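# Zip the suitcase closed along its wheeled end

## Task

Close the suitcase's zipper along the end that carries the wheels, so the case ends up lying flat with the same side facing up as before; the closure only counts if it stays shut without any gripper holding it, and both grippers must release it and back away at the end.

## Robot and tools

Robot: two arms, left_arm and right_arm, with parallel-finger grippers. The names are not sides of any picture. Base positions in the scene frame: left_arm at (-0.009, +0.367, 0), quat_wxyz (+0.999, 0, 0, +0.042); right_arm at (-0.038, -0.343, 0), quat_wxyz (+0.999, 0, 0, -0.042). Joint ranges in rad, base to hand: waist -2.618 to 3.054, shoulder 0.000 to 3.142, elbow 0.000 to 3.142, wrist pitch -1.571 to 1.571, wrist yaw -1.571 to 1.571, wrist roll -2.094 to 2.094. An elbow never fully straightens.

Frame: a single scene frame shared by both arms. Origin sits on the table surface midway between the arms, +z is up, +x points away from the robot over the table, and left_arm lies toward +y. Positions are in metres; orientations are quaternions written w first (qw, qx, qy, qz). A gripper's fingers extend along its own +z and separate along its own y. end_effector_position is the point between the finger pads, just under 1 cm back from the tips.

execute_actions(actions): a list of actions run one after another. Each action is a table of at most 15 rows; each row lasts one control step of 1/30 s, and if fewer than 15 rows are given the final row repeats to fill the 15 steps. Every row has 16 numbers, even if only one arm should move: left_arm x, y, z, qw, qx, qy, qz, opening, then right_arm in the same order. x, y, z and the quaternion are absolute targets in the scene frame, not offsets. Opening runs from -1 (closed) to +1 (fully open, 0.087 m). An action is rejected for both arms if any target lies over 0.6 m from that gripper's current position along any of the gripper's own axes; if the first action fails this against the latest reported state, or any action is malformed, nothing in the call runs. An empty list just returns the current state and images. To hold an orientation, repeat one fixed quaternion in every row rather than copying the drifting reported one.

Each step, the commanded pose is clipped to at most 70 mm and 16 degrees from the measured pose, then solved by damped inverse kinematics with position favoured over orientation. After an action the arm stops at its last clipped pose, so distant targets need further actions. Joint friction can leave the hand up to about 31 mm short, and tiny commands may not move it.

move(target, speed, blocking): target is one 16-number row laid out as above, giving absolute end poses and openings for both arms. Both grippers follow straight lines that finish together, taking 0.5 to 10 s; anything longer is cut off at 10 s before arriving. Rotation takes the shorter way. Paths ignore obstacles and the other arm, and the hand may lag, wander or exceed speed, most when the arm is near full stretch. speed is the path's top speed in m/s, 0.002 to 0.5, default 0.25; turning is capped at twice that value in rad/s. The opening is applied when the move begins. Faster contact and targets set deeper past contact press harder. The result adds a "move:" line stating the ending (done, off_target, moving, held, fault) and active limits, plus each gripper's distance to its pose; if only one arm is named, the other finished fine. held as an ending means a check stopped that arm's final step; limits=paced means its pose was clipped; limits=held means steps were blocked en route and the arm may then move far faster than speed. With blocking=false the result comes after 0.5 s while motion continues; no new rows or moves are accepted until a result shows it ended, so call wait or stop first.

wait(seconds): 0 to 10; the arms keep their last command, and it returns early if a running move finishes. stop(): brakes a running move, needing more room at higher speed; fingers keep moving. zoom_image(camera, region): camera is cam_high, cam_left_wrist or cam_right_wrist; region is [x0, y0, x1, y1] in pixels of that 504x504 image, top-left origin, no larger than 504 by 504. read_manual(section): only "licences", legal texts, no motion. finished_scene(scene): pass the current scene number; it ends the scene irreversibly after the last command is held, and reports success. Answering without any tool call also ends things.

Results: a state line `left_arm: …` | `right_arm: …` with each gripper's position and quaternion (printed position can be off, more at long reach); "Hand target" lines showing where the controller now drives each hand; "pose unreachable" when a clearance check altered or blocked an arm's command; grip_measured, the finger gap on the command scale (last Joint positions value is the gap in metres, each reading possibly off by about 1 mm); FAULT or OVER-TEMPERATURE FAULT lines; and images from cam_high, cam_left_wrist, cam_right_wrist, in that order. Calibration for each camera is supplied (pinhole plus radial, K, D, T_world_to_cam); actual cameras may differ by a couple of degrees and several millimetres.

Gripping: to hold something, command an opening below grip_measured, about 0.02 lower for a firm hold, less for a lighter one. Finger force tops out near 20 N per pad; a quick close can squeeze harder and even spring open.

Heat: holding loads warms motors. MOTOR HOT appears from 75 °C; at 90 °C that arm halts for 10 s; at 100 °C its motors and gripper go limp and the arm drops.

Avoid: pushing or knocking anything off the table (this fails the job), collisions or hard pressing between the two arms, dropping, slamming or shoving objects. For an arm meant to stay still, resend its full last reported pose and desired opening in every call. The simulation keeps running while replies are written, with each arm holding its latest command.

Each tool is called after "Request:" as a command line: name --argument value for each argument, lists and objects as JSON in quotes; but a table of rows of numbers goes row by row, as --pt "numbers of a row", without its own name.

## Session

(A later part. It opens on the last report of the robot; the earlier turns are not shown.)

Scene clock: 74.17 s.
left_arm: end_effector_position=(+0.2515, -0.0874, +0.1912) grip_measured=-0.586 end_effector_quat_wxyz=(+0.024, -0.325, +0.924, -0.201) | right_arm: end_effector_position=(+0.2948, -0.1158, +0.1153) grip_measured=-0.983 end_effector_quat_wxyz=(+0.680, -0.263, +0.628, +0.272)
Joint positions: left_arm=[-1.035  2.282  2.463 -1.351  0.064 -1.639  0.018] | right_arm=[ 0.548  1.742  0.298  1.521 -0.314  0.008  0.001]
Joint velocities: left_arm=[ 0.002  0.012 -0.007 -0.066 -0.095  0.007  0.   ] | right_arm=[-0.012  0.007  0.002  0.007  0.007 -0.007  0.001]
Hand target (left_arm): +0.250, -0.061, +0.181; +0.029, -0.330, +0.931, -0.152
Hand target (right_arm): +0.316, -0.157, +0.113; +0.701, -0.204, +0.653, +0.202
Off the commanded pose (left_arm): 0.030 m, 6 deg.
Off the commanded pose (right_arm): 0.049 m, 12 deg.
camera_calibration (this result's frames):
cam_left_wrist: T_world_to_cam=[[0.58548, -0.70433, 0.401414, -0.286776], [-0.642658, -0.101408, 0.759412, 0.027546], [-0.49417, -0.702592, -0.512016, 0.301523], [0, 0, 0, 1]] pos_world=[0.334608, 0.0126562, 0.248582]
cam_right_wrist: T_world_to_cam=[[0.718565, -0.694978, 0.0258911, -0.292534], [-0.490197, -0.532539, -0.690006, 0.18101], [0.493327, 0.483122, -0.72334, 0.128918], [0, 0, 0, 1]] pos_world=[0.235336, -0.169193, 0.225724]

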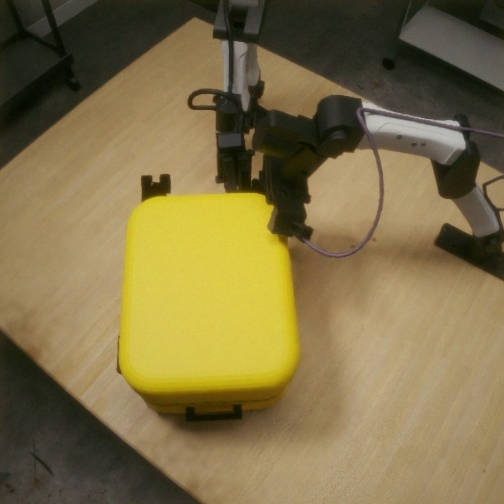

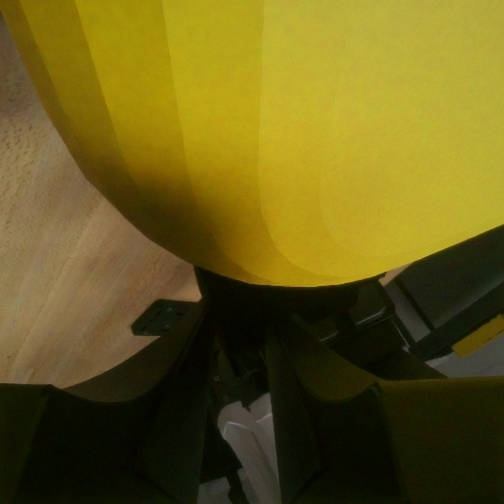

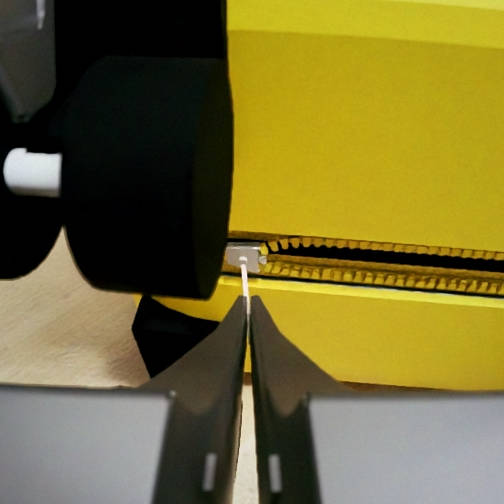

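Request:
execute_actions --actions '[[[0.24,-0.06,0.14,0.03,-0.33,0.93,-0.15,-0.9,0.33,-0.15,0.113,0.7,-0.2,0.65,0.2,-1]],[[0.24,-0.06,0.14,0.03,-0.33,0.93,-0.15,-0.9,0.345,-0.162,0.113,0.7,-0.2,0.65,0.2,-1]],[[0.24,-0.06,0.14,0.03,-0.33,0.93,-0.15,-0.9,0.358,-0.175,0.113,0.7,-0.2,0.65,0.2,-1]],[[0.24,-0.06,0.14,0.03,-0.33,0.93,-0.15,-0.9,0.37,-0.19,0.113,0.7,-0.2,0.65,0.2,-1]],[[0.24,-0.06,0.14,0.03,-0.33,0.93,-0.15,-0.9,0.38,-0.205,0.113,0.7,-0.2,0.65,0.2,-1]]]'

Scene clock: 81.90 s.
left_arm: end_effector_position=(+0.2506, -0.0892, +0.1888) grip_measured=-0.572 end_effector_quat_wxyz=(+0.033, -0.323, +0.914, -0.243) | right_arm: end_effector_position=(+0.3508, -0.1765, +0.1138) grip_measured=-0.986 end_effector_quat_wxyz=(+0.685, -0.248, +0.637, +0.253)
Joint positions: left_arm=[-1.037  2.133  2.164 -1.111  0.068 -1.647  0.019] | right_arm=[ 0.275  1.819  0.42   1.475 -0.533  0.021  0.001]
Joint velocities: left_arm=[ 0.007 -0.002 -0.012  0.007  0.007  0.022 -0.   ] | right_arm=[ 0.002  0.002 -0.007  0.037  0.022 -0.11  -0.   ]
Hand target (left_arm): +0.240, -0.061, +0.145; +0.030, -0.329, +0.932, -0.152
Hand target (right_arm): +0.376, -0.206, +0.114; +0.702, -0.203, +0.653, +0.201
Off the commanded pose (left_arm): 0.058 m, 11 deg.
Off the commanded pose (right_arm): 0.041 m, 8 deg.
camera_calibration (this result's frames):
cam_left_wrist: T_world_to_cam=[[0.567569, -0.668963, 0.479953, -0.293804], [-0.676599, -0.0468147, 0.734862, 0.0465402], [-0.469127, -0.74182, -0.47919, 0.282601], [0, 0, 0, 1]] pos_world=[0.330819, 0.0152738, 0.242231]
cam_right_wrist: T_world_to_cam=[[0.680489, -0.732246, 0.0273822, -0.368275], [-0.521474, -0.51019, -0.683938, 0.189373], [0.514781, 0.451133, -0.729026, 0.116935], [0, 0, 0, 1]] pos_world=[0.289164, -0.225805, 0.224853]

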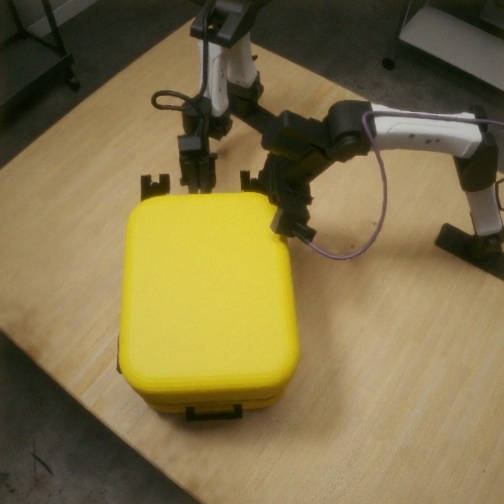

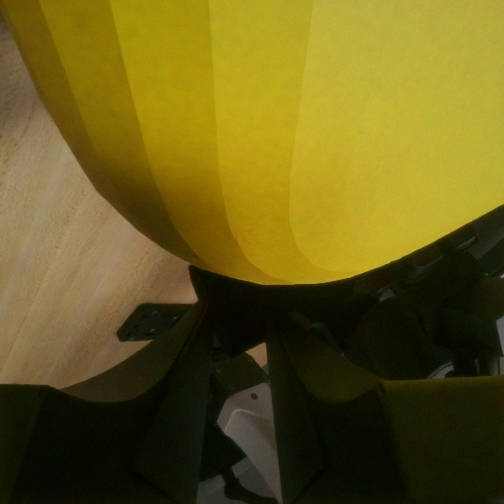

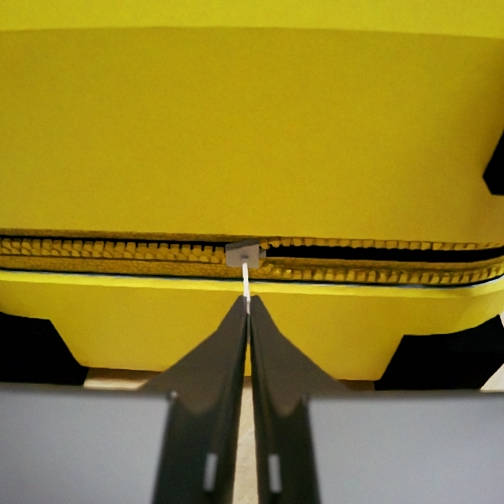

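Request:
execute_actions --actions '[[[0.24,-0.06,0.14,0.03,-0.33,0.93,-0.15,-0.9,0.393,-0.22,0.113,0.7,-0.2,0.65,0.2,-1]],[[0.24,-0.06,0.14,0.03,-0.33,0.93,-0.15,-0.9,0.406,-0.235,0.113,0.7,-0.2,0.65,0.2,-1]],[[0.24,-0.06,0.14,0.03,-0.33,0.93,-0.15,-0.9,0.42,-0.25,0.113,0.7,-0.2,0.65,0.2,-1]],[[0.24,-0.06,0.14,0.03,-0.33,0.93,-0.15,-0.9,0.434,-0.264,0.113,0.7,-0.2,0.65,0.2,-1]],[[0.24,-0.06,0.14,0.03,-0.33,0.93,-0.15,-0.9,0.45,-0.272,0.113,0.67,-0.26,0.64,0.26,-1]],[[0.24,-0.06,0.14,0.03,-0.33,0.93,-0.15,-0.9,0.47,-0.277,0.113,0.64,-0.32,0.62,0.32,-1]],[[0.24,-0.06,0.14,0.03,-0.33,0.93,-0.15,-0.9,0.49,-0.275,0.113,0.61,-0.37,0.59,0.37,-1]],[[0.24,-0.06,0.14,0.03,-0.33,0.93,-0.15,-0.9,0.505,-0.27,0.113,0.59,-0.4,0.57,0.4,-1]],[[0.24,-0.06,0.14,0.03,-0.33,0.93,-0.15,-0.9,0.505,-0.27,0.113,0.59,-0.4,0.57,0.4,-1]]]'

Scene clock: 93.07 s.
left_arm: end_effector_position=(+0.2574, -0.0898, +0.1892) grip_measured=-0.572 end_effector_quat_wxyz=(+0.044, -0.333, +0.909, -0.247) | right_arm: end_effector_position=(+0.4815, -0.2542, +0.1146) grip_measured=-0.987 end_effector_quat_wxyz=(+0.567, -0.433, +0.553, +0.431)
Joint positions: left_arm=[-1.035  2.133  2.161 -1.095  0.044 -1.664  0.019] | right_arm=[-0.085  2.37   1.465  1.062 -1.483  0.143  0.001]
Joint velocities: left_arm=[-0.007 -0.012  0.007 -0.007 -0.037  0.022 -0.001] | right_arm=[-0.017 -0.007 -0.002  0.007 -0.037  0.022  0.001]
Hand target (left_arm): +0.240, -0.061, +0.145; +0.029, -0.330, +0.931, -0.152
Hand target (right_arm): +0.503, -0.271, +0.114; +0.592, -0.401, +0.571, +0.402
Off the commanded pose (left_arm): 0.060 m, 11 deg.
Off the commanded pose (right_arm): 0.028 m, 6 deg.
camera_calibration (this result's frames):
cam_left_wrist: T_world_to_cam=[[0.577328, -0.651513, 0.492162, -0.301466], [-0.688237, -0.0639612, 0.722661, 0.0546254], [-0.439344, -0.755936, -0.485322, 0.277773], [0, 0, 0, 1]] pos_world=[0.333678, 0.0170632, 0.243704]
cam_right_wrist: T_world_to_cam=[[0.973089, -0.229274, 0.0230439, -0.526735], [-0.160608, -0.746549, -0.645654, -0.0198395], [0.165235, 0.624578, -0.763282, 0.301654], [0, 0, 0, 1]] pos_world=[0.459529, -0.323984, 0.229576]

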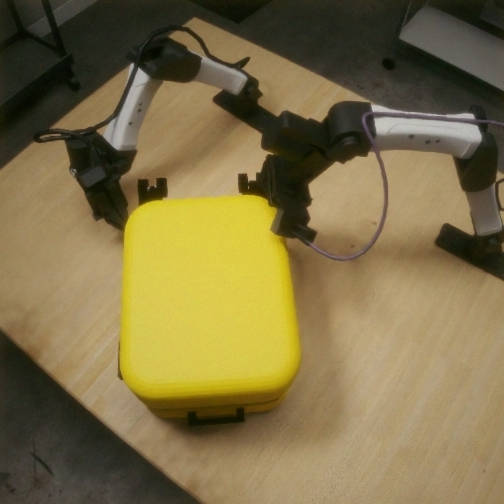

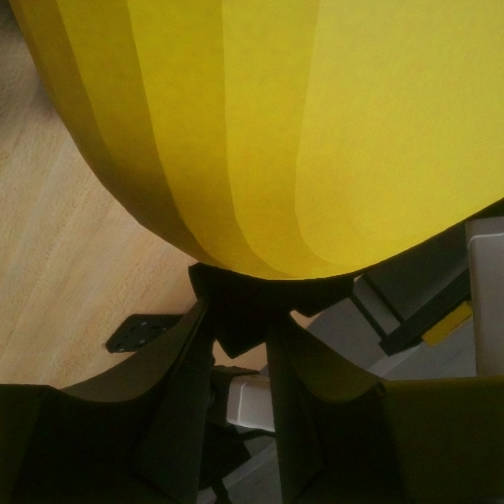

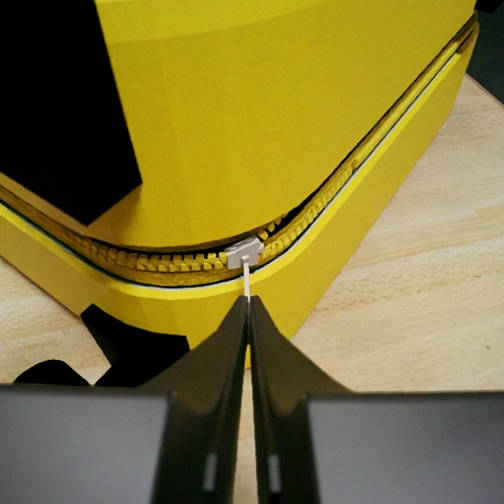

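Request:
execute_actions --actions '[[[0.257,-0.09,0.19,0.04,-0.33,0.91,-0.24,-0.3,0.48,-0.255,0.113,0.59,-0.4,0.57,0.4,-0.5]],[[0.25,-0.08,0.25,0.04,-0.33,0.91,-0.24,-0.3,0.46,-0.31,0.113,0.59,-0.4,0.57,0.4,-0.5]],[[0.22,-0.03,0.29,0.04,-0.33,0.91,-0.24,-0.3,0.44,-0.36,0.113,0.59,-0.4,0.57,0.4,-0.5]],[[0.22,-0.03,0.29,0.04,-0.33,0.91,-0.24,-0.3,0.44,-0.36,0.113,0.59,-0.4,0.57,0.4,-0.5]]]'

Request:
finished_scene --scene 2

Scene clock: 99.20 s.
left_arm: end_effector_position=(+0.2197, -0.0307, +0.2944) grip_measured=-0.300 end_effector_quat_wxyz=(+0.045, -0.333, +0.909, -0.246) | right_arm: end_effector_position=(+0.4460, -0.3660, +0.1120) grip_measured=-0.500 end_effector_quat_wxyz=(+0.602, -0.380, +0.594, +0.374)
Joint positions: left_arm=[-1.025  2.042  2.494 -1.52   0.048 -1.655  0.031] | right_arm=[-0.334  2.275  1.272  1.173 -1.544  0.156  0.022]
Joint velocities: left_arm=[-0.002 -0.007 -0.002 -0.051  0.007 -0.051 -0.001] | right_arm=[-0.007  0.012 -0.007  0.022 -0.022 -0.051 -0.   ]
Hand target (left_arm): +0.220, -0.030, +0.290; +0.040, -0.331, +0.912, -0.240
Hand target (right_arm): +0.440, -0.360, +0.113; +0.599, -0.386, +0.591, +0.378
Off the commanded pose (left_arm): 0.004 m, 1 deg.
Off the commanded pose (right_arm): 0.009 m, 5 deg.
joint sent to its limit (right arm) — the command would take joint 5 (wrist yaw) past its lower limit, so that joint was sent only as far as its limit.
camera_calibration (this result's frames):
cam_left_wrist: T_world_to_cam=[[0.576937, -0.652985, 0.490667, -0.29252], [-0.688231, -0.0651299, 0.722562, -0.043596], [-0.439865, -0.754565, -0.48698, 0.357539], [0, 0, 0, 1]] pos_world=[0.296031, 0.0759363, 0.349145]
cam_right_wrist: T_world_to_cam=[[0.913218, -0.406927, 0.0210547, -0.555796], [-0.300897, -0.708306, -0.638563, -0.0349296], [0.274762, 0.576812, -0.769281, 0.309727], [0, 0, 0, 1]] pos_world=[0.411951, -0.429564, 0.227665]

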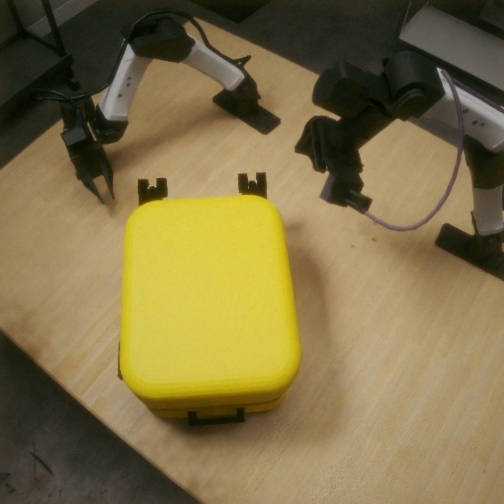

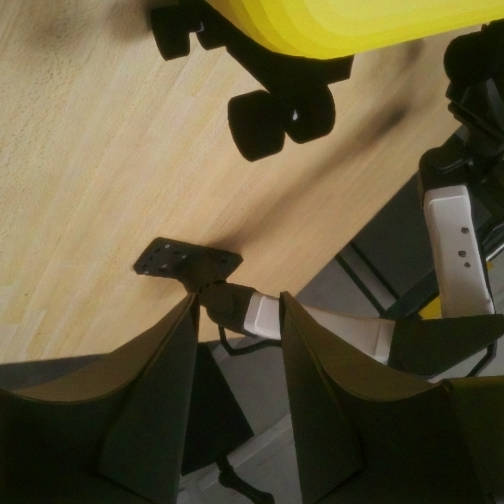

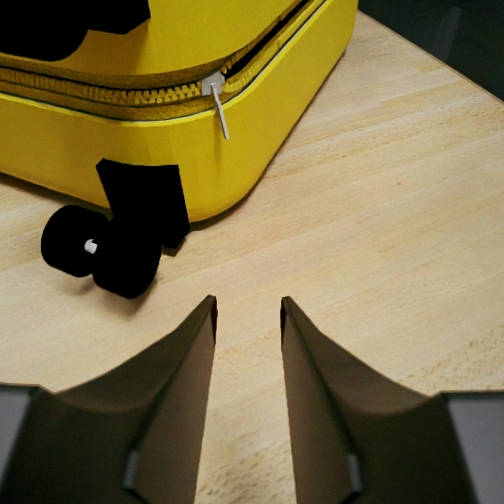

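The scene is finished: the task was done.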